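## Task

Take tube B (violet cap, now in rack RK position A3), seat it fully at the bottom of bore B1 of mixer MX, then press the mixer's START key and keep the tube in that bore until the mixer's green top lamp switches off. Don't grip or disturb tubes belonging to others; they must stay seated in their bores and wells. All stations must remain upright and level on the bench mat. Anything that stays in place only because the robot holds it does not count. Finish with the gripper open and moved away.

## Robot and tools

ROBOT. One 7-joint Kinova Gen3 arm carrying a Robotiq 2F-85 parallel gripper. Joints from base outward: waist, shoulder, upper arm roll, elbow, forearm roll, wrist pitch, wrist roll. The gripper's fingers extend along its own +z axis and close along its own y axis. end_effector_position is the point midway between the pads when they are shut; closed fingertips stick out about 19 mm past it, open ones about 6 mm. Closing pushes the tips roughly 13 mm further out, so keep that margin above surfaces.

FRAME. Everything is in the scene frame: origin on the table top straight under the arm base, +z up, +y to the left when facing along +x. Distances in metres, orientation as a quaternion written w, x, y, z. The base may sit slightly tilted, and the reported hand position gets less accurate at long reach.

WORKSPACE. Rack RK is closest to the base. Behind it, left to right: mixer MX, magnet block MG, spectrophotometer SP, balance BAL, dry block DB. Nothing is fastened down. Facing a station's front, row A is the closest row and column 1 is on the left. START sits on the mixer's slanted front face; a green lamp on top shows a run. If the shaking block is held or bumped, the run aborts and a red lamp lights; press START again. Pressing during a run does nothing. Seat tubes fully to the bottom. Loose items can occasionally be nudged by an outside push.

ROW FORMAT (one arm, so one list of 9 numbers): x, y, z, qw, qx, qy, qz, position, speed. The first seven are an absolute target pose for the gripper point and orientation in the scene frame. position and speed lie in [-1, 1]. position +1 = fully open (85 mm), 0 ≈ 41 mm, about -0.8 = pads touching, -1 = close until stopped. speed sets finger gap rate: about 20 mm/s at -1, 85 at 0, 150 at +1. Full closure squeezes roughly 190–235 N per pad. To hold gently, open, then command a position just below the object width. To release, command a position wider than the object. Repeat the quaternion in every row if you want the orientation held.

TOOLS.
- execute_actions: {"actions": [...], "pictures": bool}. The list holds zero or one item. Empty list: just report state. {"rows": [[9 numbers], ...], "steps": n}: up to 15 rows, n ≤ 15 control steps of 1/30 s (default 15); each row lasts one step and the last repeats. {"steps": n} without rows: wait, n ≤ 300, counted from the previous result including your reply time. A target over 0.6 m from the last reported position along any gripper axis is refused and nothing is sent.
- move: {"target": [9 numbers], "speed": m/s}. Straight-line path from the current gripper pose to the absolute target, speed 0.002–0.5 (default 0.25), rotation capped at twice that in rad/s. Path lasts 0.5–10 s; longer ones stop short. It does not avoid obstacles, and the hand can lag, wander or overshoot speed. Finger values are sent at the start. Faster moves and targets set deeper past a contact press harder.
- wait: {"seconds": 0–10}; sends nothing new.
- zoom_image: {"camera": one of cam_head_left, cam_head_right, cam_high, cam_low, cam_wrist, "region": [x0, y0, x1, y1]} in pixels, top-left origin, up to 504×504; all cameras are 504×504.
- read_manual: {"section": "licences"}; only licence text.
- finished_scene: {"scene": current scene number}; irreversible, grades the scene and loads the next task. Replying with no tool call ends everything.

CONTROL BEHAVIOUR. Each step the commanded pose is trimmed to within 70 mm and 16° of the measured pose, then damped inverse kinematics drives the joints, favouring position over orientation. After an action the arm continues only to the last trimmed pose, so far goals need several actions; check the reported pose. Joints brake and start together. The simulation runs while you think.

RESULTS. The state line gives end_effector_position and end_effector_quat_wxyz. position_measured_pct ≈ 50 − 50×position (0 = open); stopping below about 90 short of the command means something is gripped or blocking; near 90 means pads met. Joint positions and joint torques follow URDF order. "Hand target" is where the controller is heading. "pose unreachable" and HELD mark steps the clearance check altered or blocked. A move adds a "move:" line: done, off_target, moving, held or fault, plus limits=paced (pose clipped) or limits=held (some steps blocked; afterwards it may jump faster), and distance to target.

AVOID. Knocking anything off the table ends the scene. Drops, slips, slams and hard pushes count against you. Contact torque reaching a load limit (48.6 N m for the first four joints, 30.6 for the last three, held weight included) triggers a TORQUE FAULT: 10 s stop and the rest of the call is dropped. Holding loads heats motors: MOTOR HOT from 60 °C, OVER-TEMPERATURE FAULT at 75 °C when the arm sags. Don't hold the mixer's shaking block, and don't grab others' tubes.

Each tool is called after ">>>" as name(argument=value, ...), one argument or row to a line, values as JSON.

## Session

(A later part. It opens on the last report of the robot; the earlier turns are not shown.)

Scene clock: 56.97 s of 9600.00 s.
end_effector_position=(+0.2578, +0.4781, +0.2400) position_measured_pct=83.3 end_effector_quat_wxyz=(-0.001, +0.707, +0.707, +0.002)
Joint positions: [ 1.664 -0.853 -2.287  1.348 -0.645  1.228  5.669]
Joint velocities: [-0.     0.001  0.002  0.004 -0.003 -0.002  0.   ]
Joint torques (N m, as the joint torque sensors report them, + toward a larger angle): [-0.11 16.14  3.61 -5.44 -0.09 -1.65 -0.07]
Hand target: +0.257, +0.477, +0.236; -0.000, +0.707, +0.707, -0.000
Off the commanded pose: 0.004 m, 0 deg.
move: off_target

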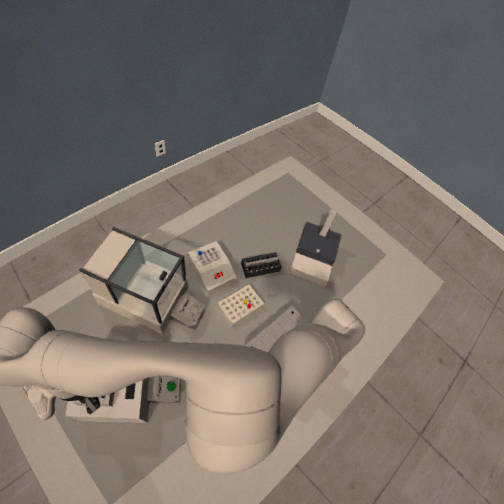

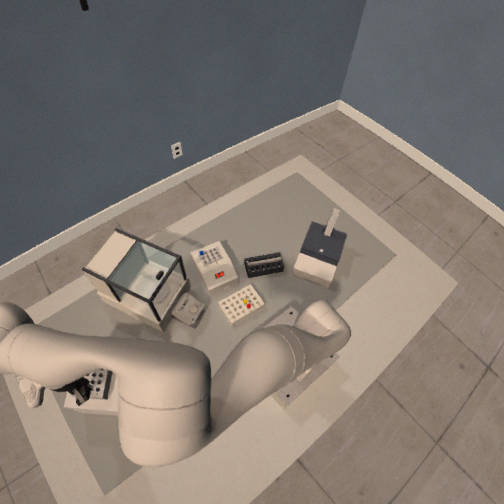

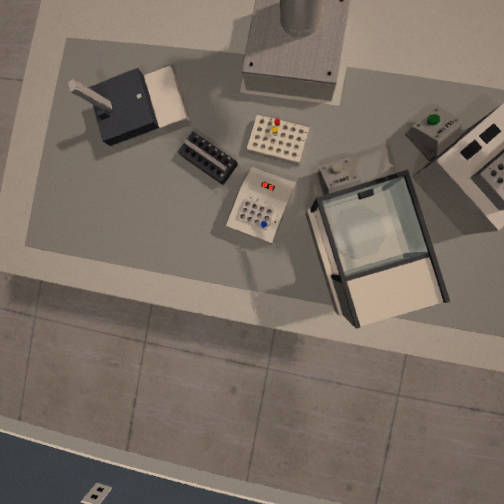

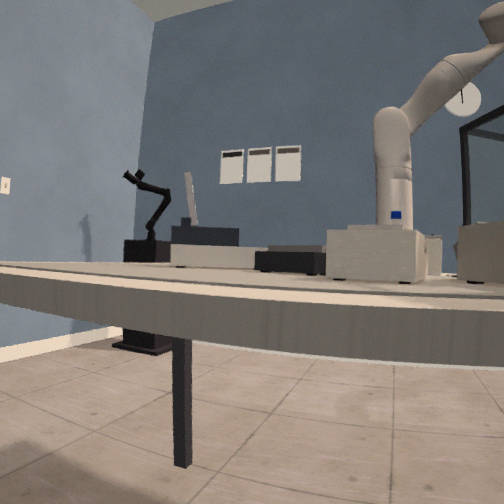

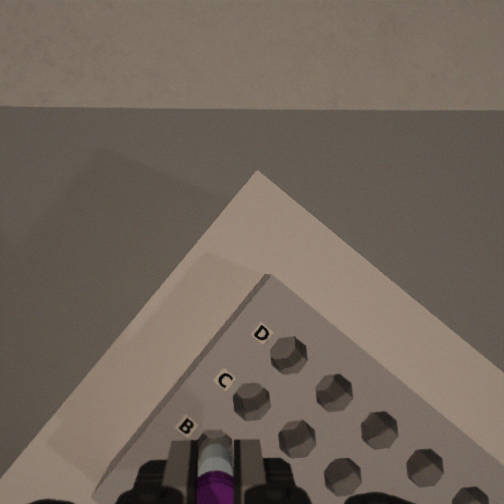

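>>> move(
  target=[0.2575, 0.48, 0.245, 0, 0.7071, 0.7071, 0, -1, -0.5],
  speed=0.02,
)

>>> move(
  target=[0.2575, 0.48, 0.236, 0, 0.7071, 0.7071, 0, -1, -0.5],
  speed=0.02,
)

Scene clock: 61.27 s of 9600.00 s.
end_effector_position=(+0.2575, +0.4800, +0.2450) position_measured_pct=83.3 end_effector_quat_wxyz=(-0.000, +0.707, +0.707, +0.000)
Joint positions: [ 1.665 -0.854 -2.285  1.328 -0.638  1.249  5.658]
Joint velocities: [ 0.    -0.     0.    -0.003  0.001  0.004 -0.002]
Joint torques (N m, as the joint torque sensors report them, + toward a larger angle): [-0.26 22.    5.45 -6.66 -0.22 -0.58  0.32]
Hand target: +0.258, +0.480, +0.245; -0.000, +0.707, +0.707, +0.000
Off the commanded pose: 0.000 m, 0 deg.
move: done

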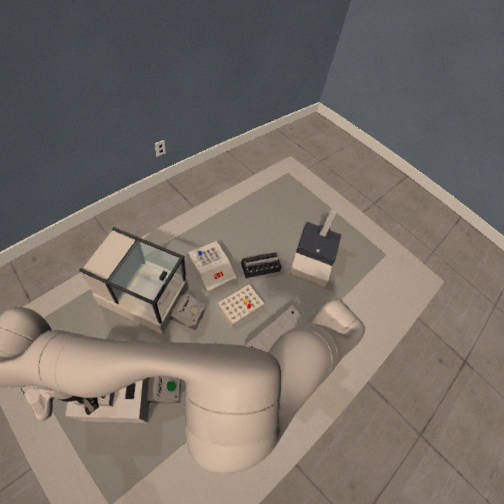

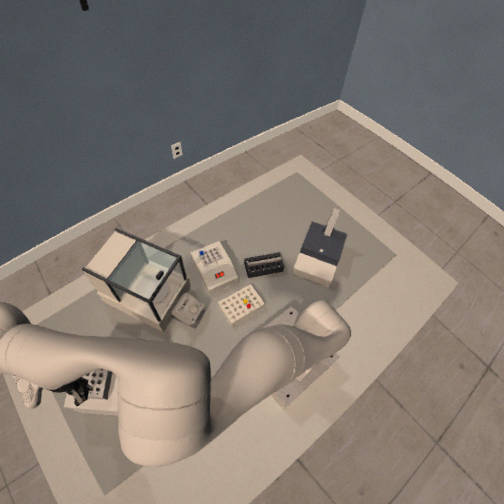

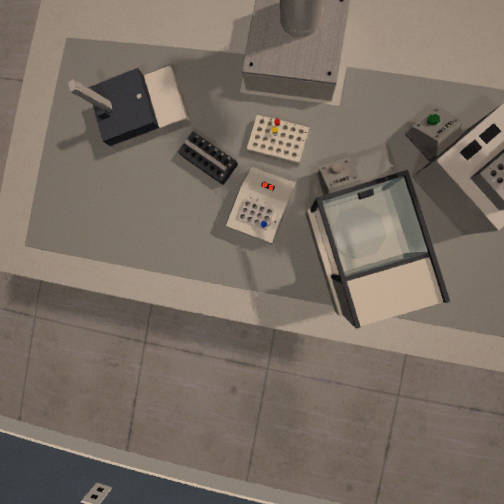

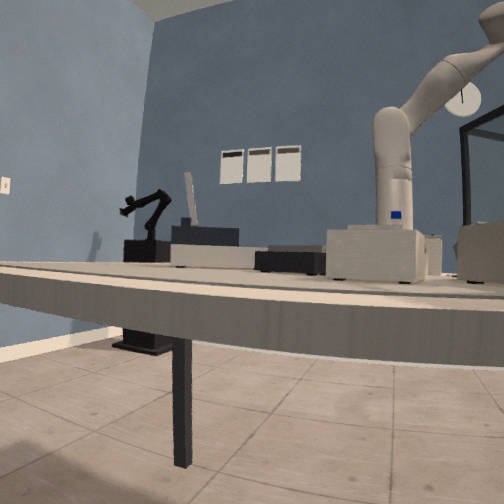

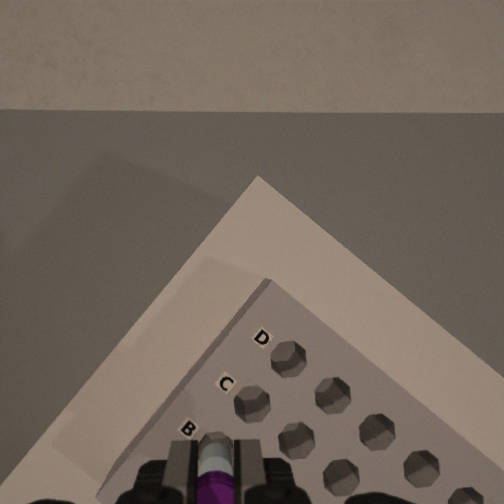

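Scene clock: 61.97 s of 9600.00 s.
end_effector_position=(+0.2575, +0.4797, +0.2361) position_measured_pct=83.3 end_effector_quat_wxyz=(+0.000, +0.707, +0.707, -0.000)
Joint positions: [ 1.666 -0.864 -2.291  1.341 -0.646  1.23   5.665]
Joint velocities: [ 0.    -0.002 -0.002  0.004 -0.001 -0.003  0.002]
Joint torques (N m, as the joint torque sensors report them, + toward a larger angle): [-0.83 22.03  5.6  -6.93 -0.07 -0.09  0.12]
Hand target: +0.257, +0.480, +0.236; -0.000, +0.707, +0.707, -0.000
Off the commanded pose: 0.000 m, 0 deg.
move: done

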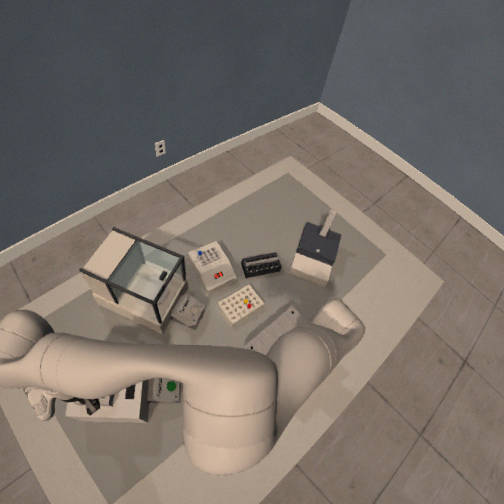

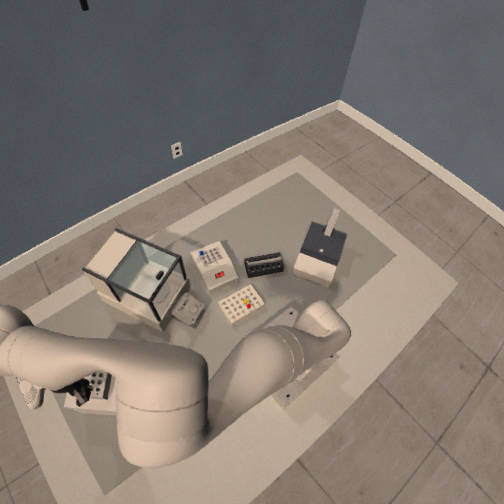

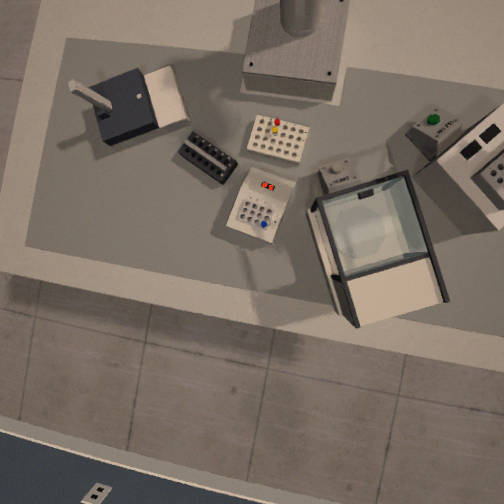

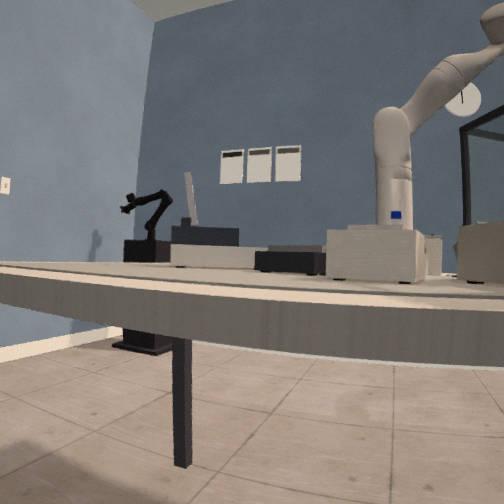

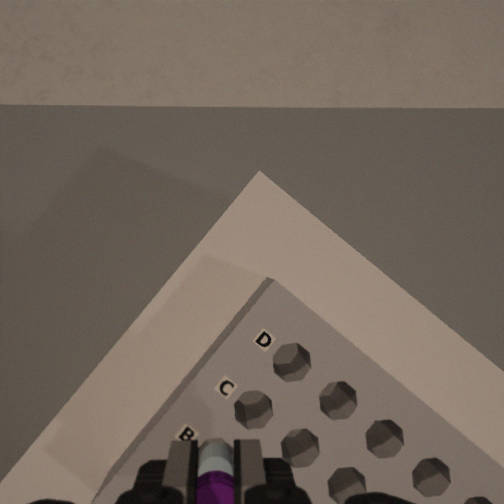

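Inserted. Lower, release, then push the cap.

>>> move(
  target=[0.2575, 0.4795, 0.217, 0, 0.7071, 0.7071, 0, -1, -0.5],
  speed=0.02,
)

>>> move(
  target=[0.2575, 0.4795, 0.217, 0, 0.7071, 0.7071, 0, -0.3, 0],
  speed=0.02,
)

>>> move(
  target=[0.2575, 0.4795, 0.245, 0, 0.7071, 0.7071, 0, -0.3, 0],
  speed=0.05,
)

>>> move(
  target=[0.2575, 0.4775, 0.245, 0, 0.7071, 0.7071, 0, -1, 0],
  speed=0.05,
)

>>> move(
  target=[0.2575, 0.4775, 0.225, 0, 0.7071, 0.7071, 0, -1, 0],
  speed=0.015,
)

Scene clock: 68.77 s of 9600.00 s.
end_effector_position=(+0.2573, +0.4794, +0.2171) position_measured_pct=83.3 end_effector_quat_wxyz=(-0.000, +0.707, +0.707, -0.000)
Joint positions: [ 1.668 -0.885 -2.304  1.367 -0.663  1.188  5.68 ]
Joint velocities: [ 0.    -0.002 -0.002  0.003 -0.002 -0.002 -0.   ]
Joint torques (N m, as the joint torque sensors report them, + toward a larger angle): [ 0.32 21.57  5.96 -6.25  0.04  0.14  0.12]
Hand target: +0.257, +0.479, +0.217; -0.000, +0.707, +0.707, -0.000
Off the commanded pose: 0.000 m, 0 deg.
move: done

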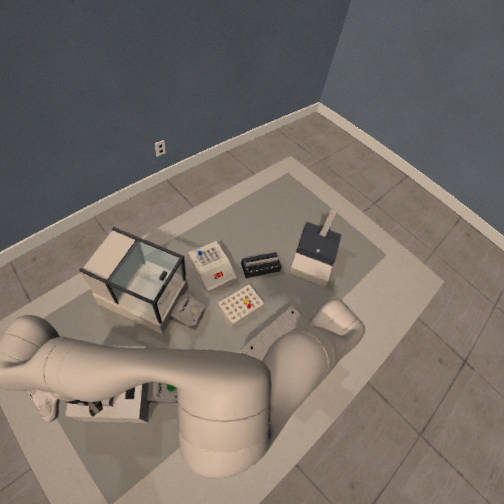

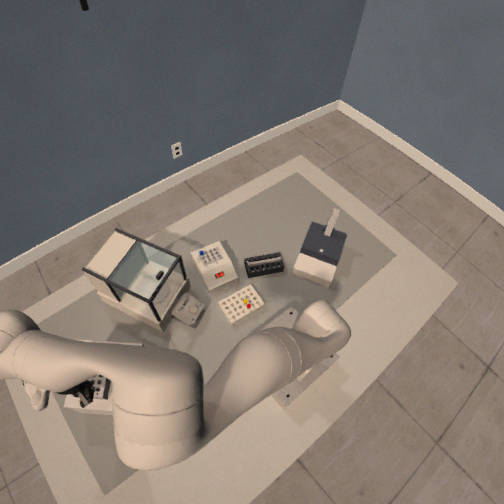

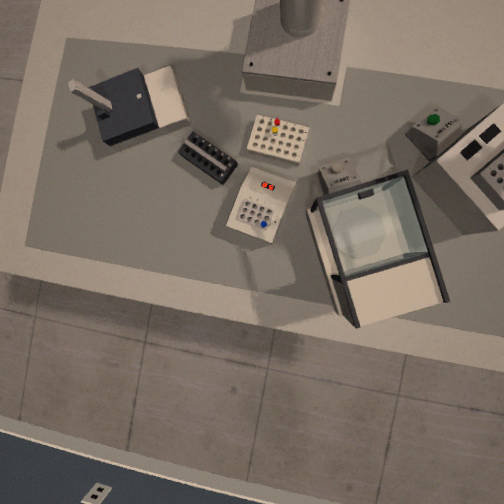

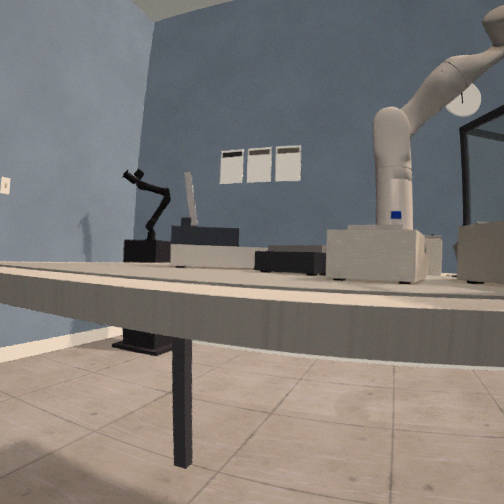

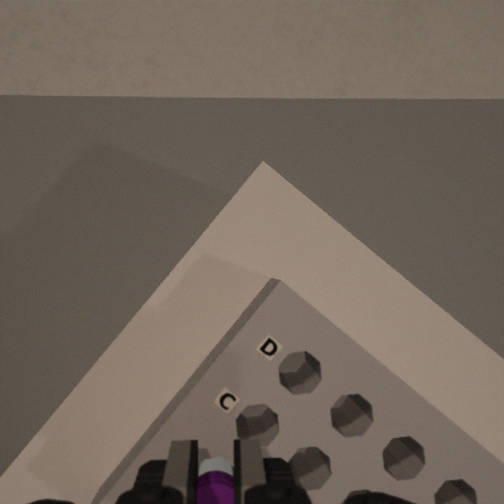

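Scene clock: 69.47 s of 9600.00 s.
end_effector_position=(+0.2575, +0.4795, +0.2170) position_measured_pct=65.1 end_effector_quat_wxyz=(-0.000, +0.707, +0.707, +0.000)
Joint positions: [ 1.668 -0.885 -2.304  1.367 -0.663  1.187  5.68 ]
Joint velocities: [-0.    -0.     0.    -0.     0.001 -0.     0.   ]
Joint torques (N m, as the joint torque sensors report them, + toward a larger angle): [-0.46 21.78  6.09 -6.37  0.19 -0.09  0.29]
Hand target: +0.257, +0.480, +0.217; +0.000, +0.707, +0.707, -0.000
Off the commanded pose: 0.000 m, 0 deg.
move: done

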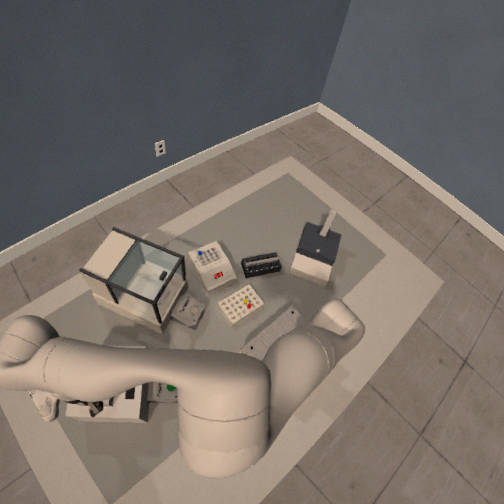

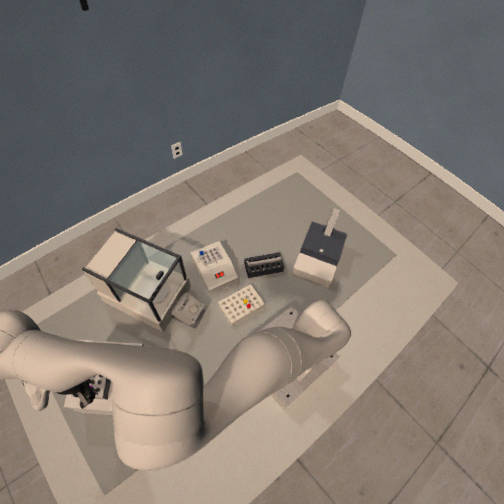

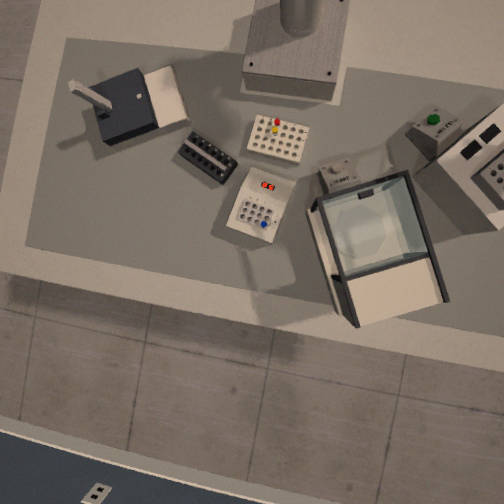

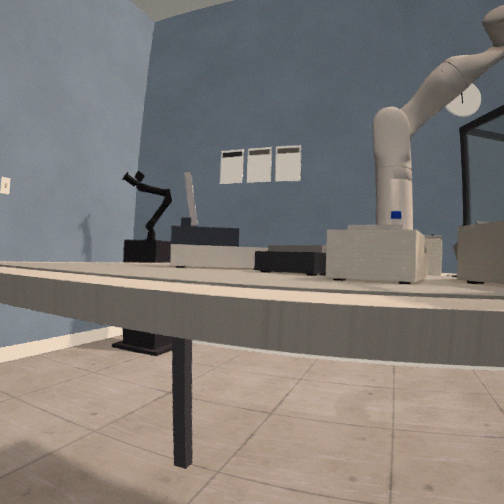

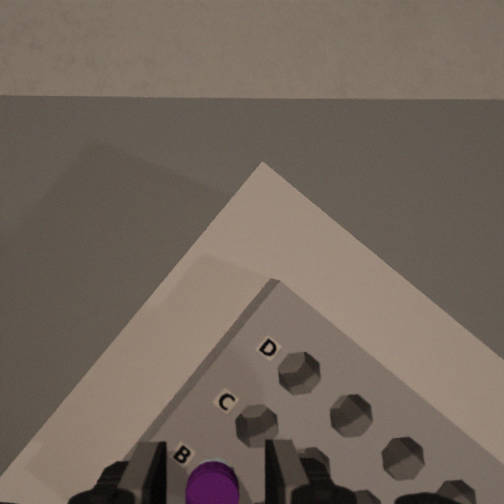

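Scene clock: 70.37 s of 9600.00 s.
end_effector_position=(+0.2575, +0.4795, +0.2449) position_measured_pct=65.1 end_effector_quat_wxyz=(+0.000, +0.707, +0.707, +0.000)
Joint positions: [ 1.665 -0.853 -2.285  1.33  -0.638  1.248  5.658]
Joint velocities: [-0.001  0.001 -0.    -0.002  0.     0.002 -0.002]
Joint torques (N m, as the joint torque sensors report them, + toward a larger angle): [ 0.11 21.81  5.69 -6.44 -0.09 -0.09  0.11]
Hand target: +0.258, +0.480, +0.245; +0.000, +0.707, +0.707, +0.000
Off the commanded pose: 0.000 m, 0 deg.
move: done

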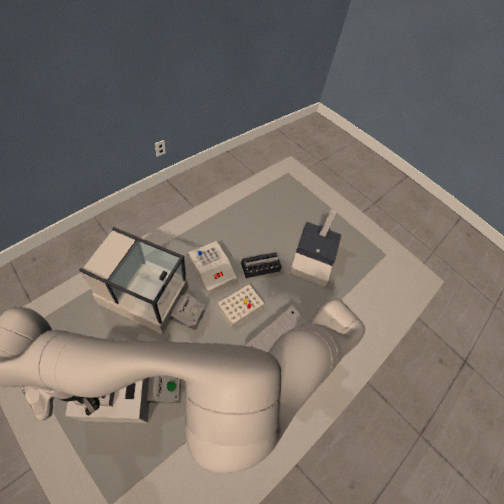

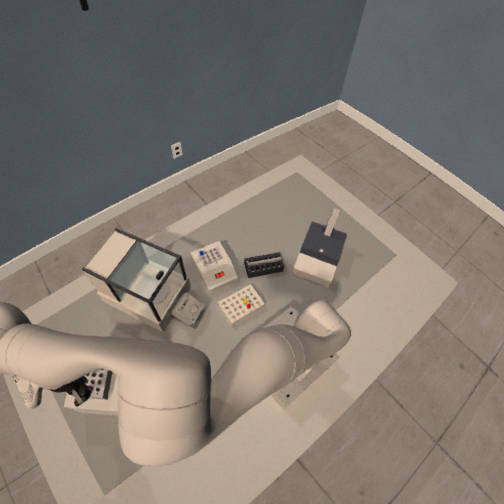

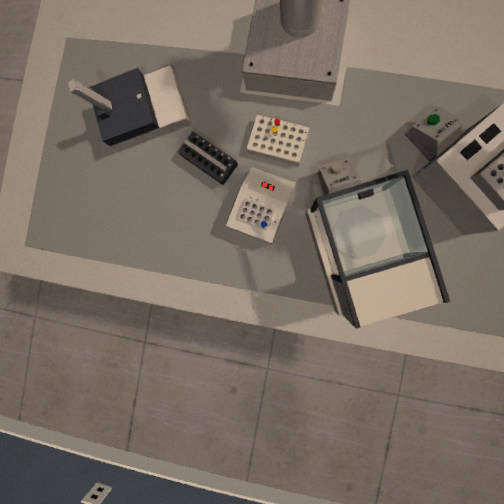

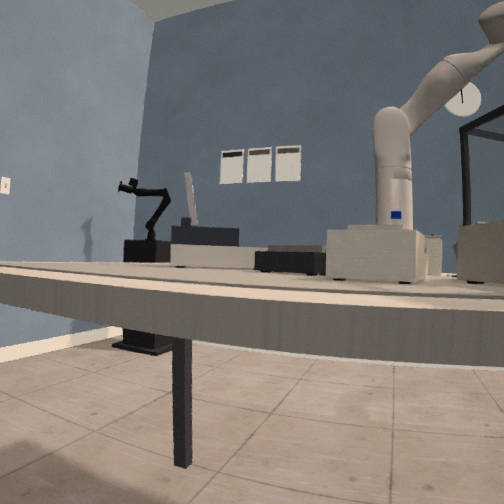

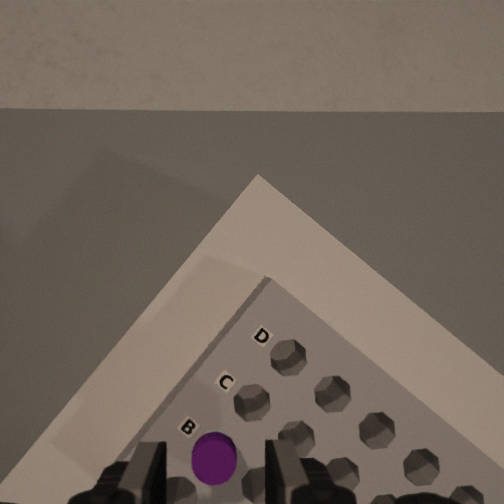

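Scene clock: 71.07 s of 9600.00 s.
end_effector_position=(+0.2575, +0.4775, +0.2450) position_measured_pct=91.7 end_effector_quat_wxyz=(+0.000, +0.707, +0.707, -0.000)
Joint positions: [ 1.664 -0.85  -2.284  1.337 -0.637  1.245  5.662]
Joint velocities: [-0.     0.     0.001  0.001 -0.    -0.    -0.   ]
Joint torques (N m, as the joint torque sensors report them, + toward a larger angle): [-0.31 21.56  5.26 -6.94  0.05 -0.29  0.26]
Hand target: +0.257, +0.477, +0.245; +0.000, +0.707, +0.707, -0.000
Off the commanded pose: 0.000 m, 0 deg.
move: done

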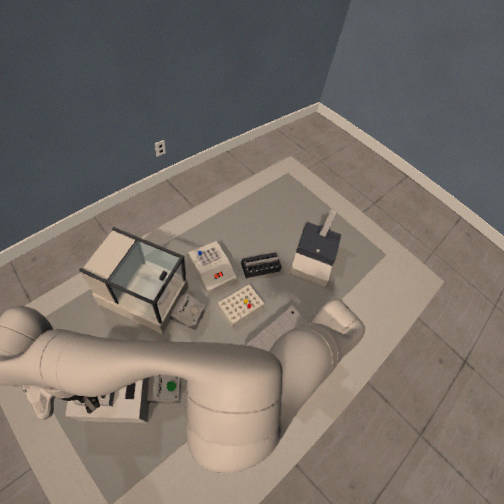

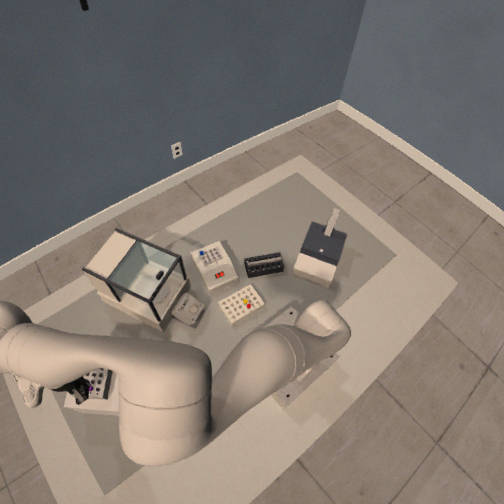

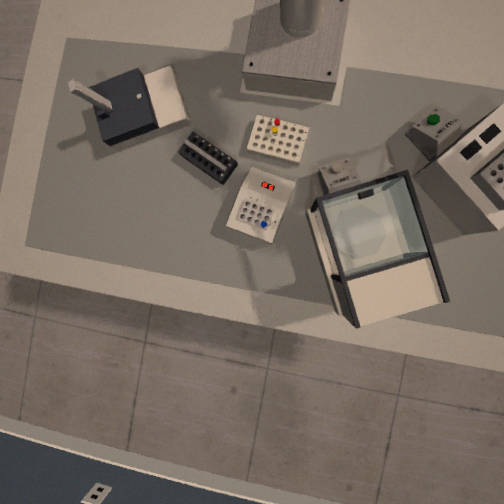

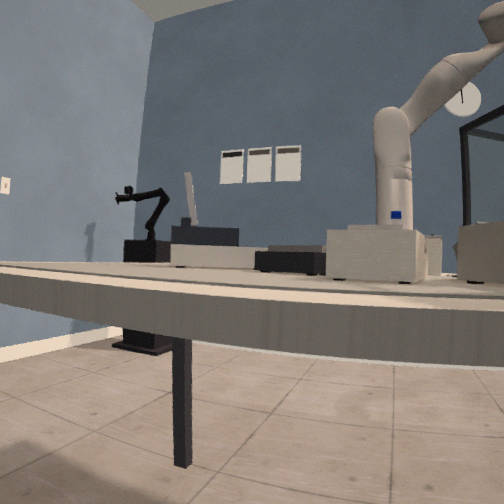

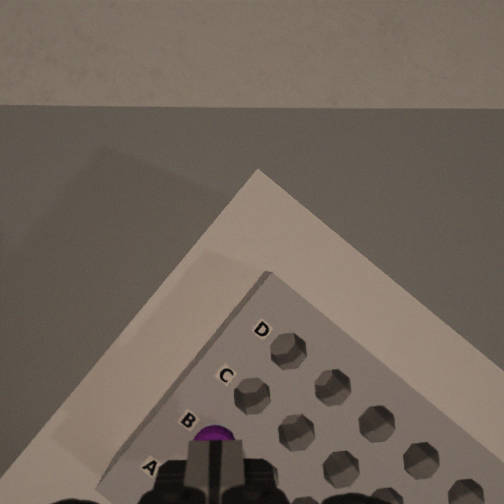

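Scene clock: 72.63 s of 9600.00 s.
end_effector_position=(+0.2581, +0.4780, +0.2277) position_measured_pct=91.7 end_effector_quat_wxyz=(-0.001, +0.707, +0.707, +0.002)
Joint positions: [ 1.666 -0.868 -2.295  1.363 -0.655  1.203  5.678]
Joint velocities: [ 0.     0.001 -0.     0.002 -0.002 -0.002 -0.   ]
Joint torques (N m, as the joint torque sensors report them, + toward a larger angle): [-0.44 18.41  4.65 -5.75 -0.26 -0.88 -0.09]
Hand target: +0.257, +0.477, +0.225; -0.000, +0.707, +0.707, -0.000
Off the commanded pose: 0.003 m, 0 deg.
move: done

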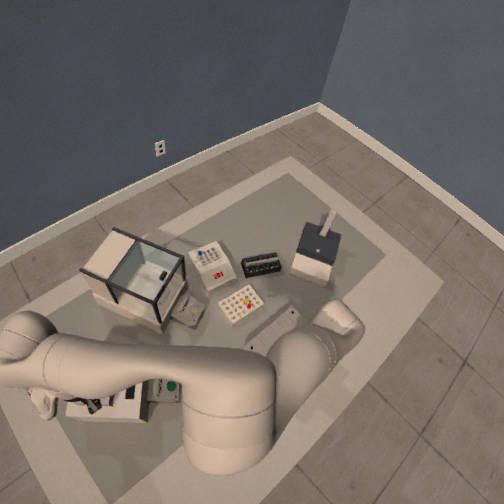

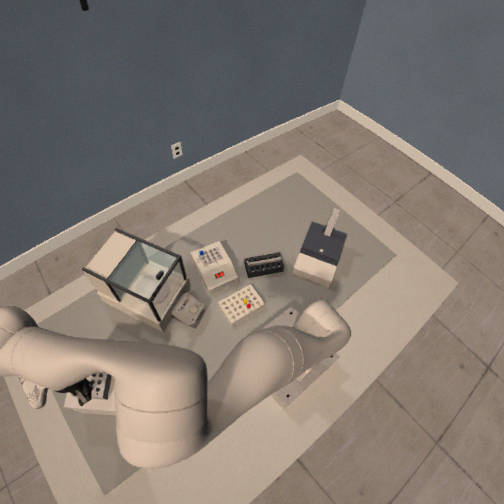

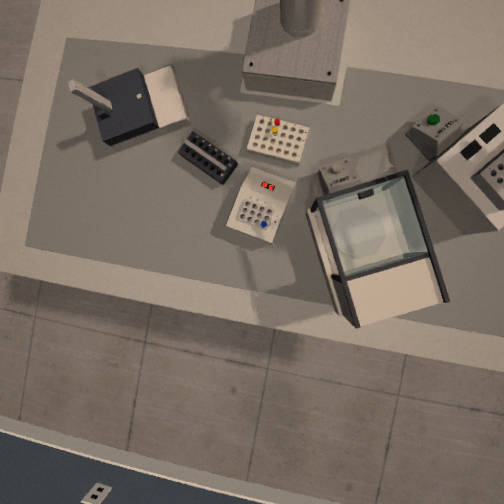

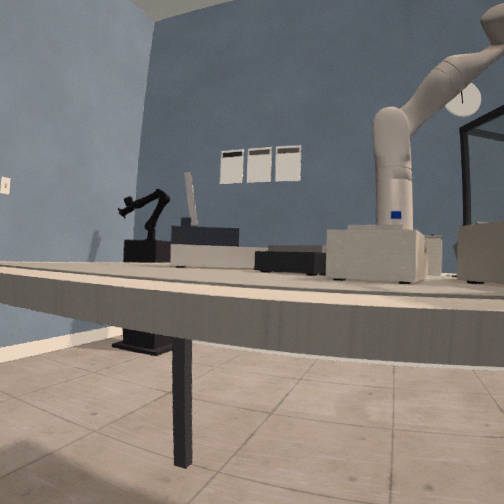

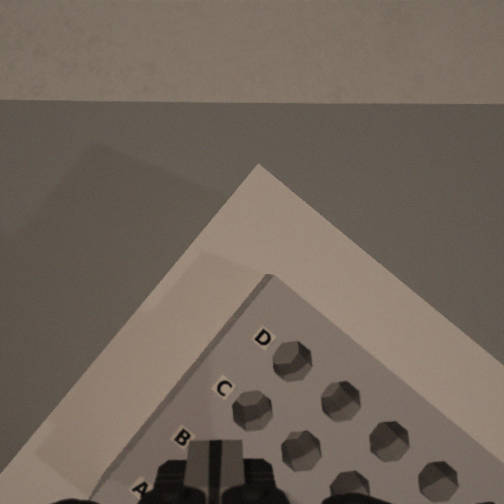

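>>> move(
  target=[0.2575, 0.4775, 0.29, 0, 0.7071, 0.7071, 0, -1, 0],
  speed=0.1,
)

>>> move(
  target=[0.15, 0.28, 0.28, -0.0776, 0.8808, 0.4404, 0.1553, -1, 0],
  speed=0.25,
)

>>> move(
  target=[0.1654, 0.295, 0.156, -0.0776, 0.8808, 0.4404, 0.1553, -1, 0],
  speed=0.15,
)

Scene clock: 80.10 s of 9600.00 s.
end_effector_position=(+0.2576, +0.4776, +0.2899) position_measured_pct=91.7 end_effector_quat_wxyz=(+0.000, +0.707, +0.707, +0.000)
Joint positions: [ 1.665 -0.805 -2.26   1.263 -0.601  1.348  5.628]
Joint velocities: [ 0.     0.002  0.001 -0.003  0.001  0.003 -0.001]
Joint torques (N m, as the joint torque sensors report them, + toward a larger angle): [-0.58 21.22  5.02 -7.2  -0.01 -0.07  0.15]
Hand target: +0.258, +0.478, +0.290; +0.000, +0.707, +0.707, +0.000
Off the commanded pose: 0.000 m, 0 deg.
move: done

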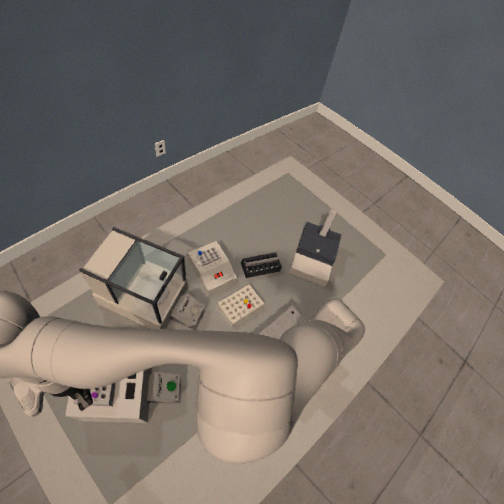

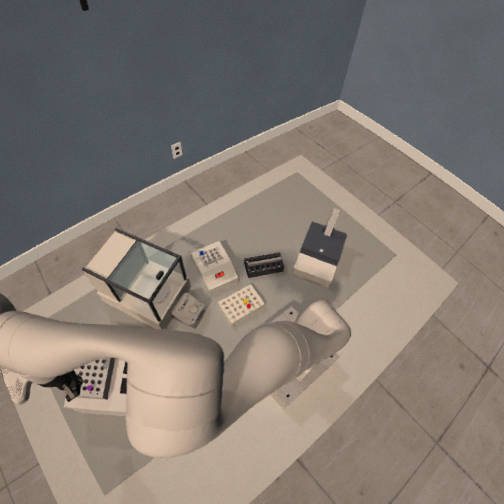

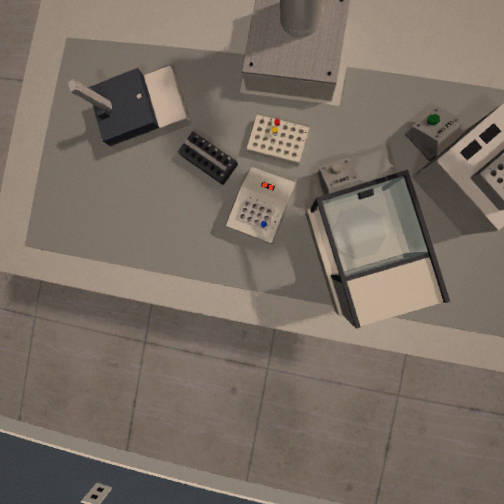

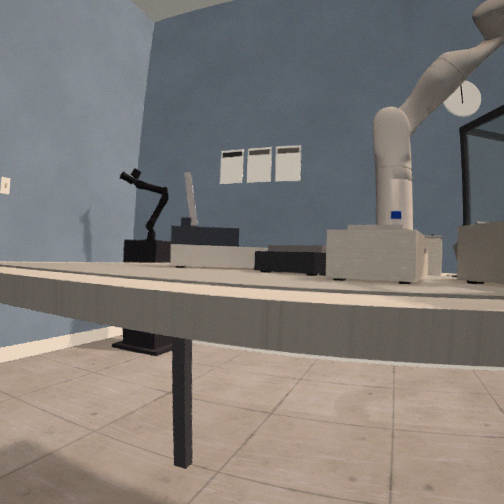

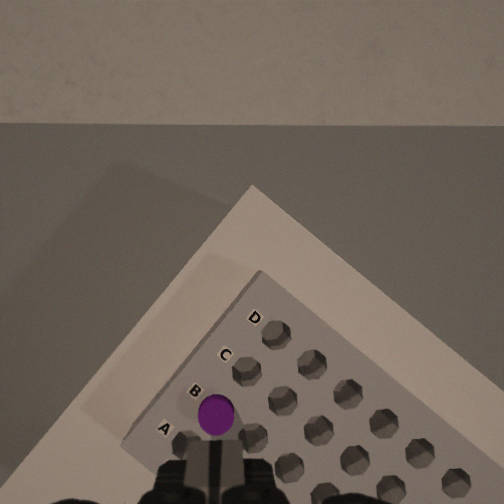

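Scene clock: 82.37 s of 9600.00 s.
end_effector_position=(+0.1507, +0.2799, +0.2806) position_measured_pct=91.7 end_effector_quat_wxyz=(-0.078, +0.881, +0.440, +0.156)
Joint positions: [ 0.6   -0.285 -1.52   2.334 -0.524  0.528  5.056]
Joint velocities: [-0.038 -0.008  0.011  0.007 -0.005 -0.006  0.001]
Joint torques (N m, as the joint torque sensors report them, + toward a larger angle): [-0.6   3.85  2.16 -7.22 -0.43 -1.34  0.02]
Hand target: +0.150, +0.280, +0.281; -0.078, +0.880, +0.441, +0.156
Off the commanded pose: 0.001 m, 0 deg.
move: done

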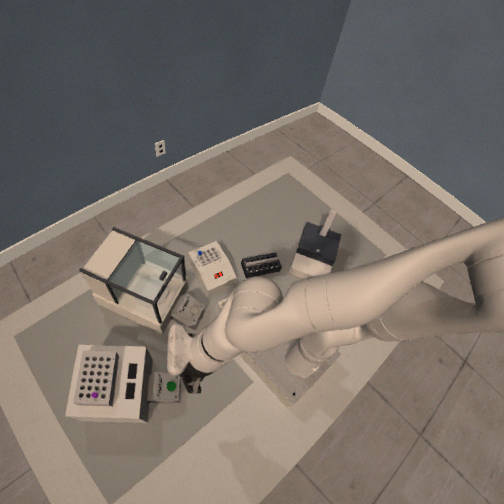

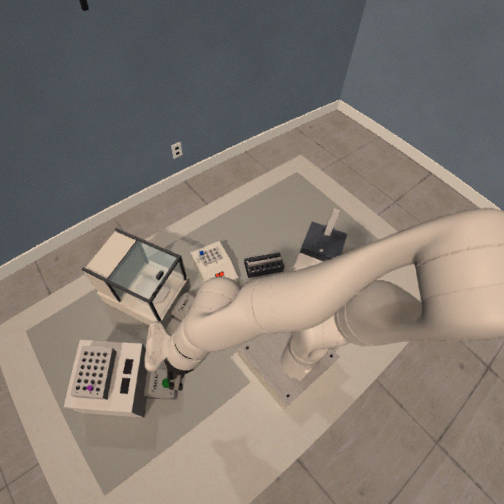

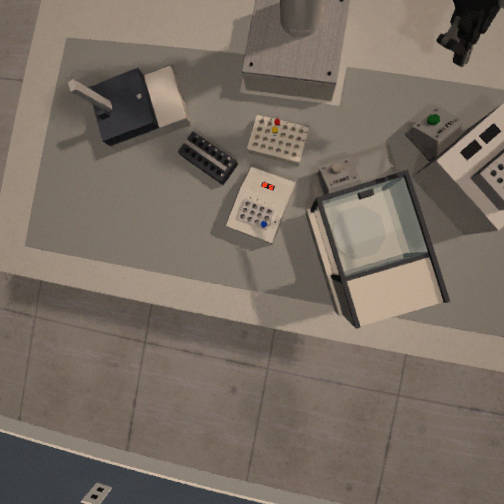

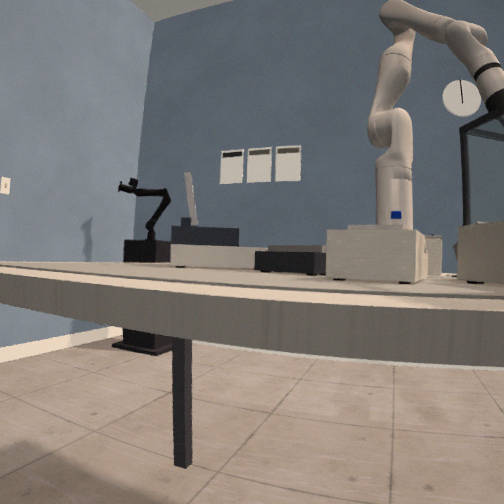

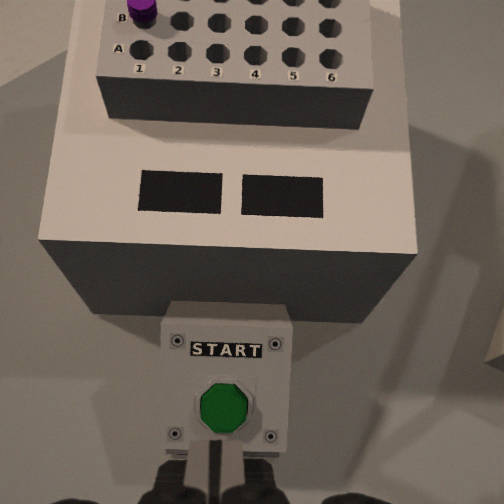

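Scene clock: 84.43 s of 9600.00 s.
end_effector_position=(+0.1648, +0.2952, +0.1565) position_measured_pct=91.7 end_effector_quat_wxyz=(-0.054, +0.886, +0.441, +0.135)
Joint positions: [ 1.829 -0.429 -2.889  2.446 -1.338  0.02   5.843]
Joint velocities: [ 0.368  0.051 -0.435  0.031 -0.107 -0.171  0.132]
Joint torques (N m, as the joint torque sensors report them, + toward a larger angle): [-0.3  12.08  1.28 -3.15 -0.07 -0.65  0.21]
Hand target: +0.165, +0.295, +0.157; -0.056, +0.886, +0.441, +0.136
Off the commanded pose: 0.001 m, 4 deg.
move: off_target

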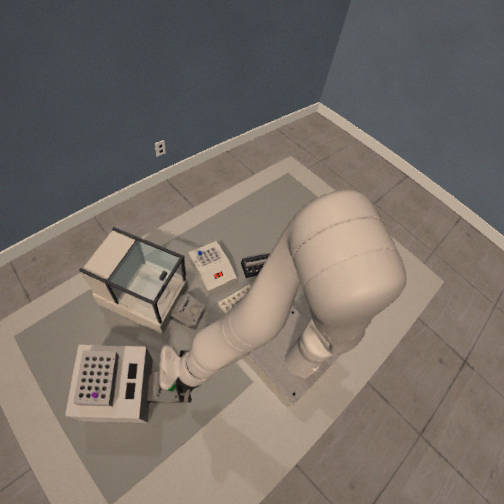

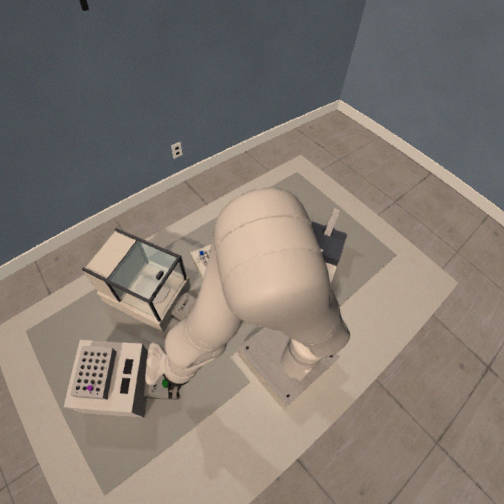

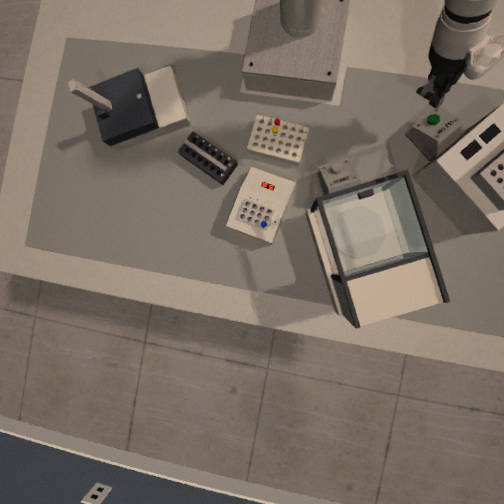

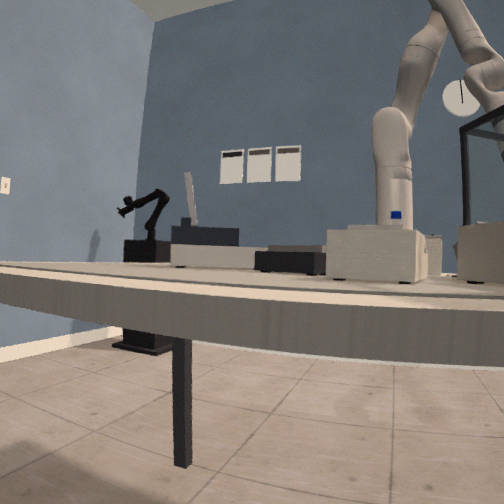

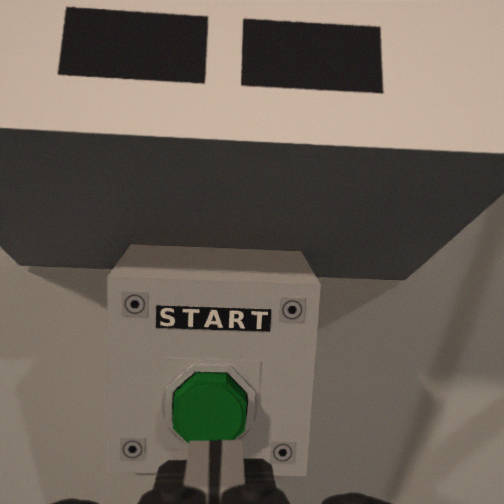

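>>> execute_actions(
  actions=[],
)

Scene clock: 93.07 s of 9600.00 s.
end_effector_position=(+0.1651, +0.2952, +0.1567) position_measured_pct=91.7 end_effector_quat_wxyz=(-0.056, +0.886, +0.441, +0.136)
Joint positions: [ 1.875 -0.423 -2.942  2.45  -1.349 -0.     5.857]
Joint velocities: [-0.     0.     0.     0.001 -0.001 -0.     0.   ]
Joint torques (N m, as the joint torque sensors report them, + toward a larger angle): [-0.24 12.13  1.61 -3.02 -0.08 -0.58  0.14]
Hand target: +0.165, +0.295, +0.157; -0.056, +0.886, +0.441, +0.136
Off the commanded pose: 0.001 m, 3 deg.
Steps of this call (steps 1 to 259: nothing new was sent). Readings (end_effector_position | what the end effector reports):
1: (+0.1648, +0.2952, +0.1565) | position_measured_pct=91.7
2: (+0.1646, +0.2954, +0.1565) | position_measured_pct=91.7
4: (+0.1640, +0.2957, +0.1565) | position_measured_pct=91.7
8: (+0.1642, +0.2957, +0.1566) | position_measured_pct=91.7
259: the state above

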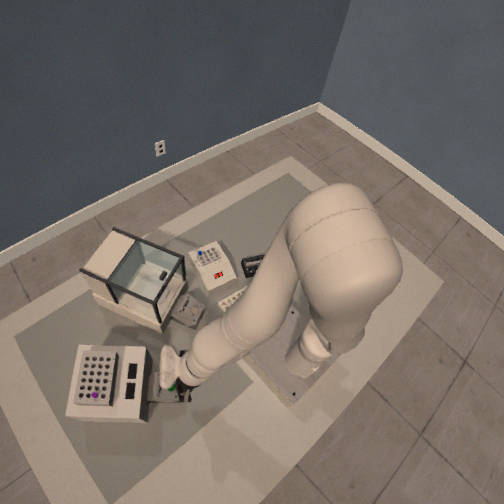

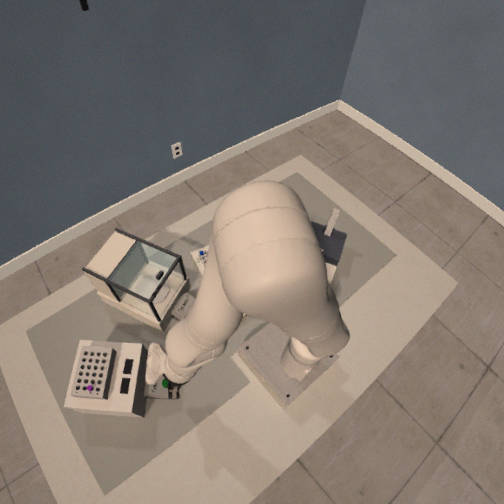

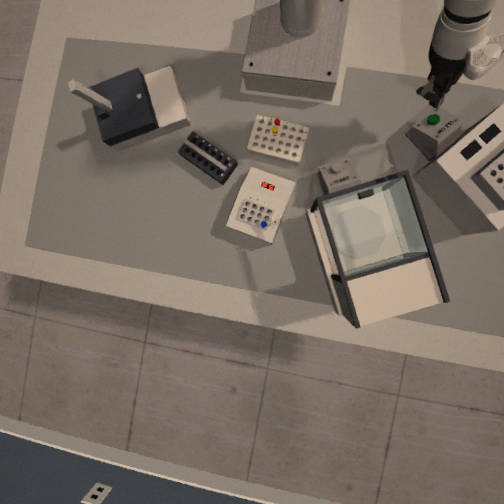

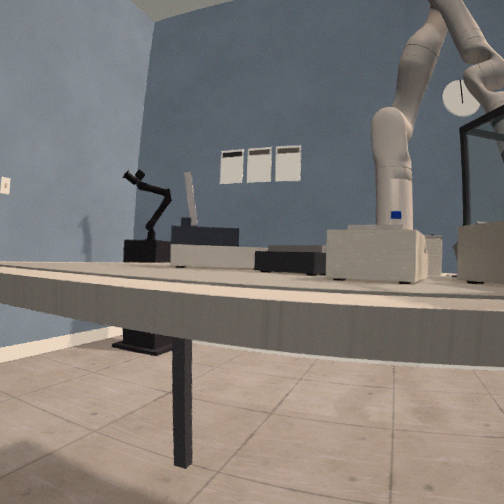

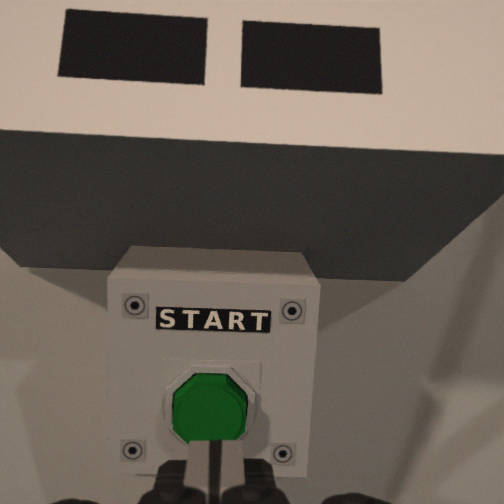

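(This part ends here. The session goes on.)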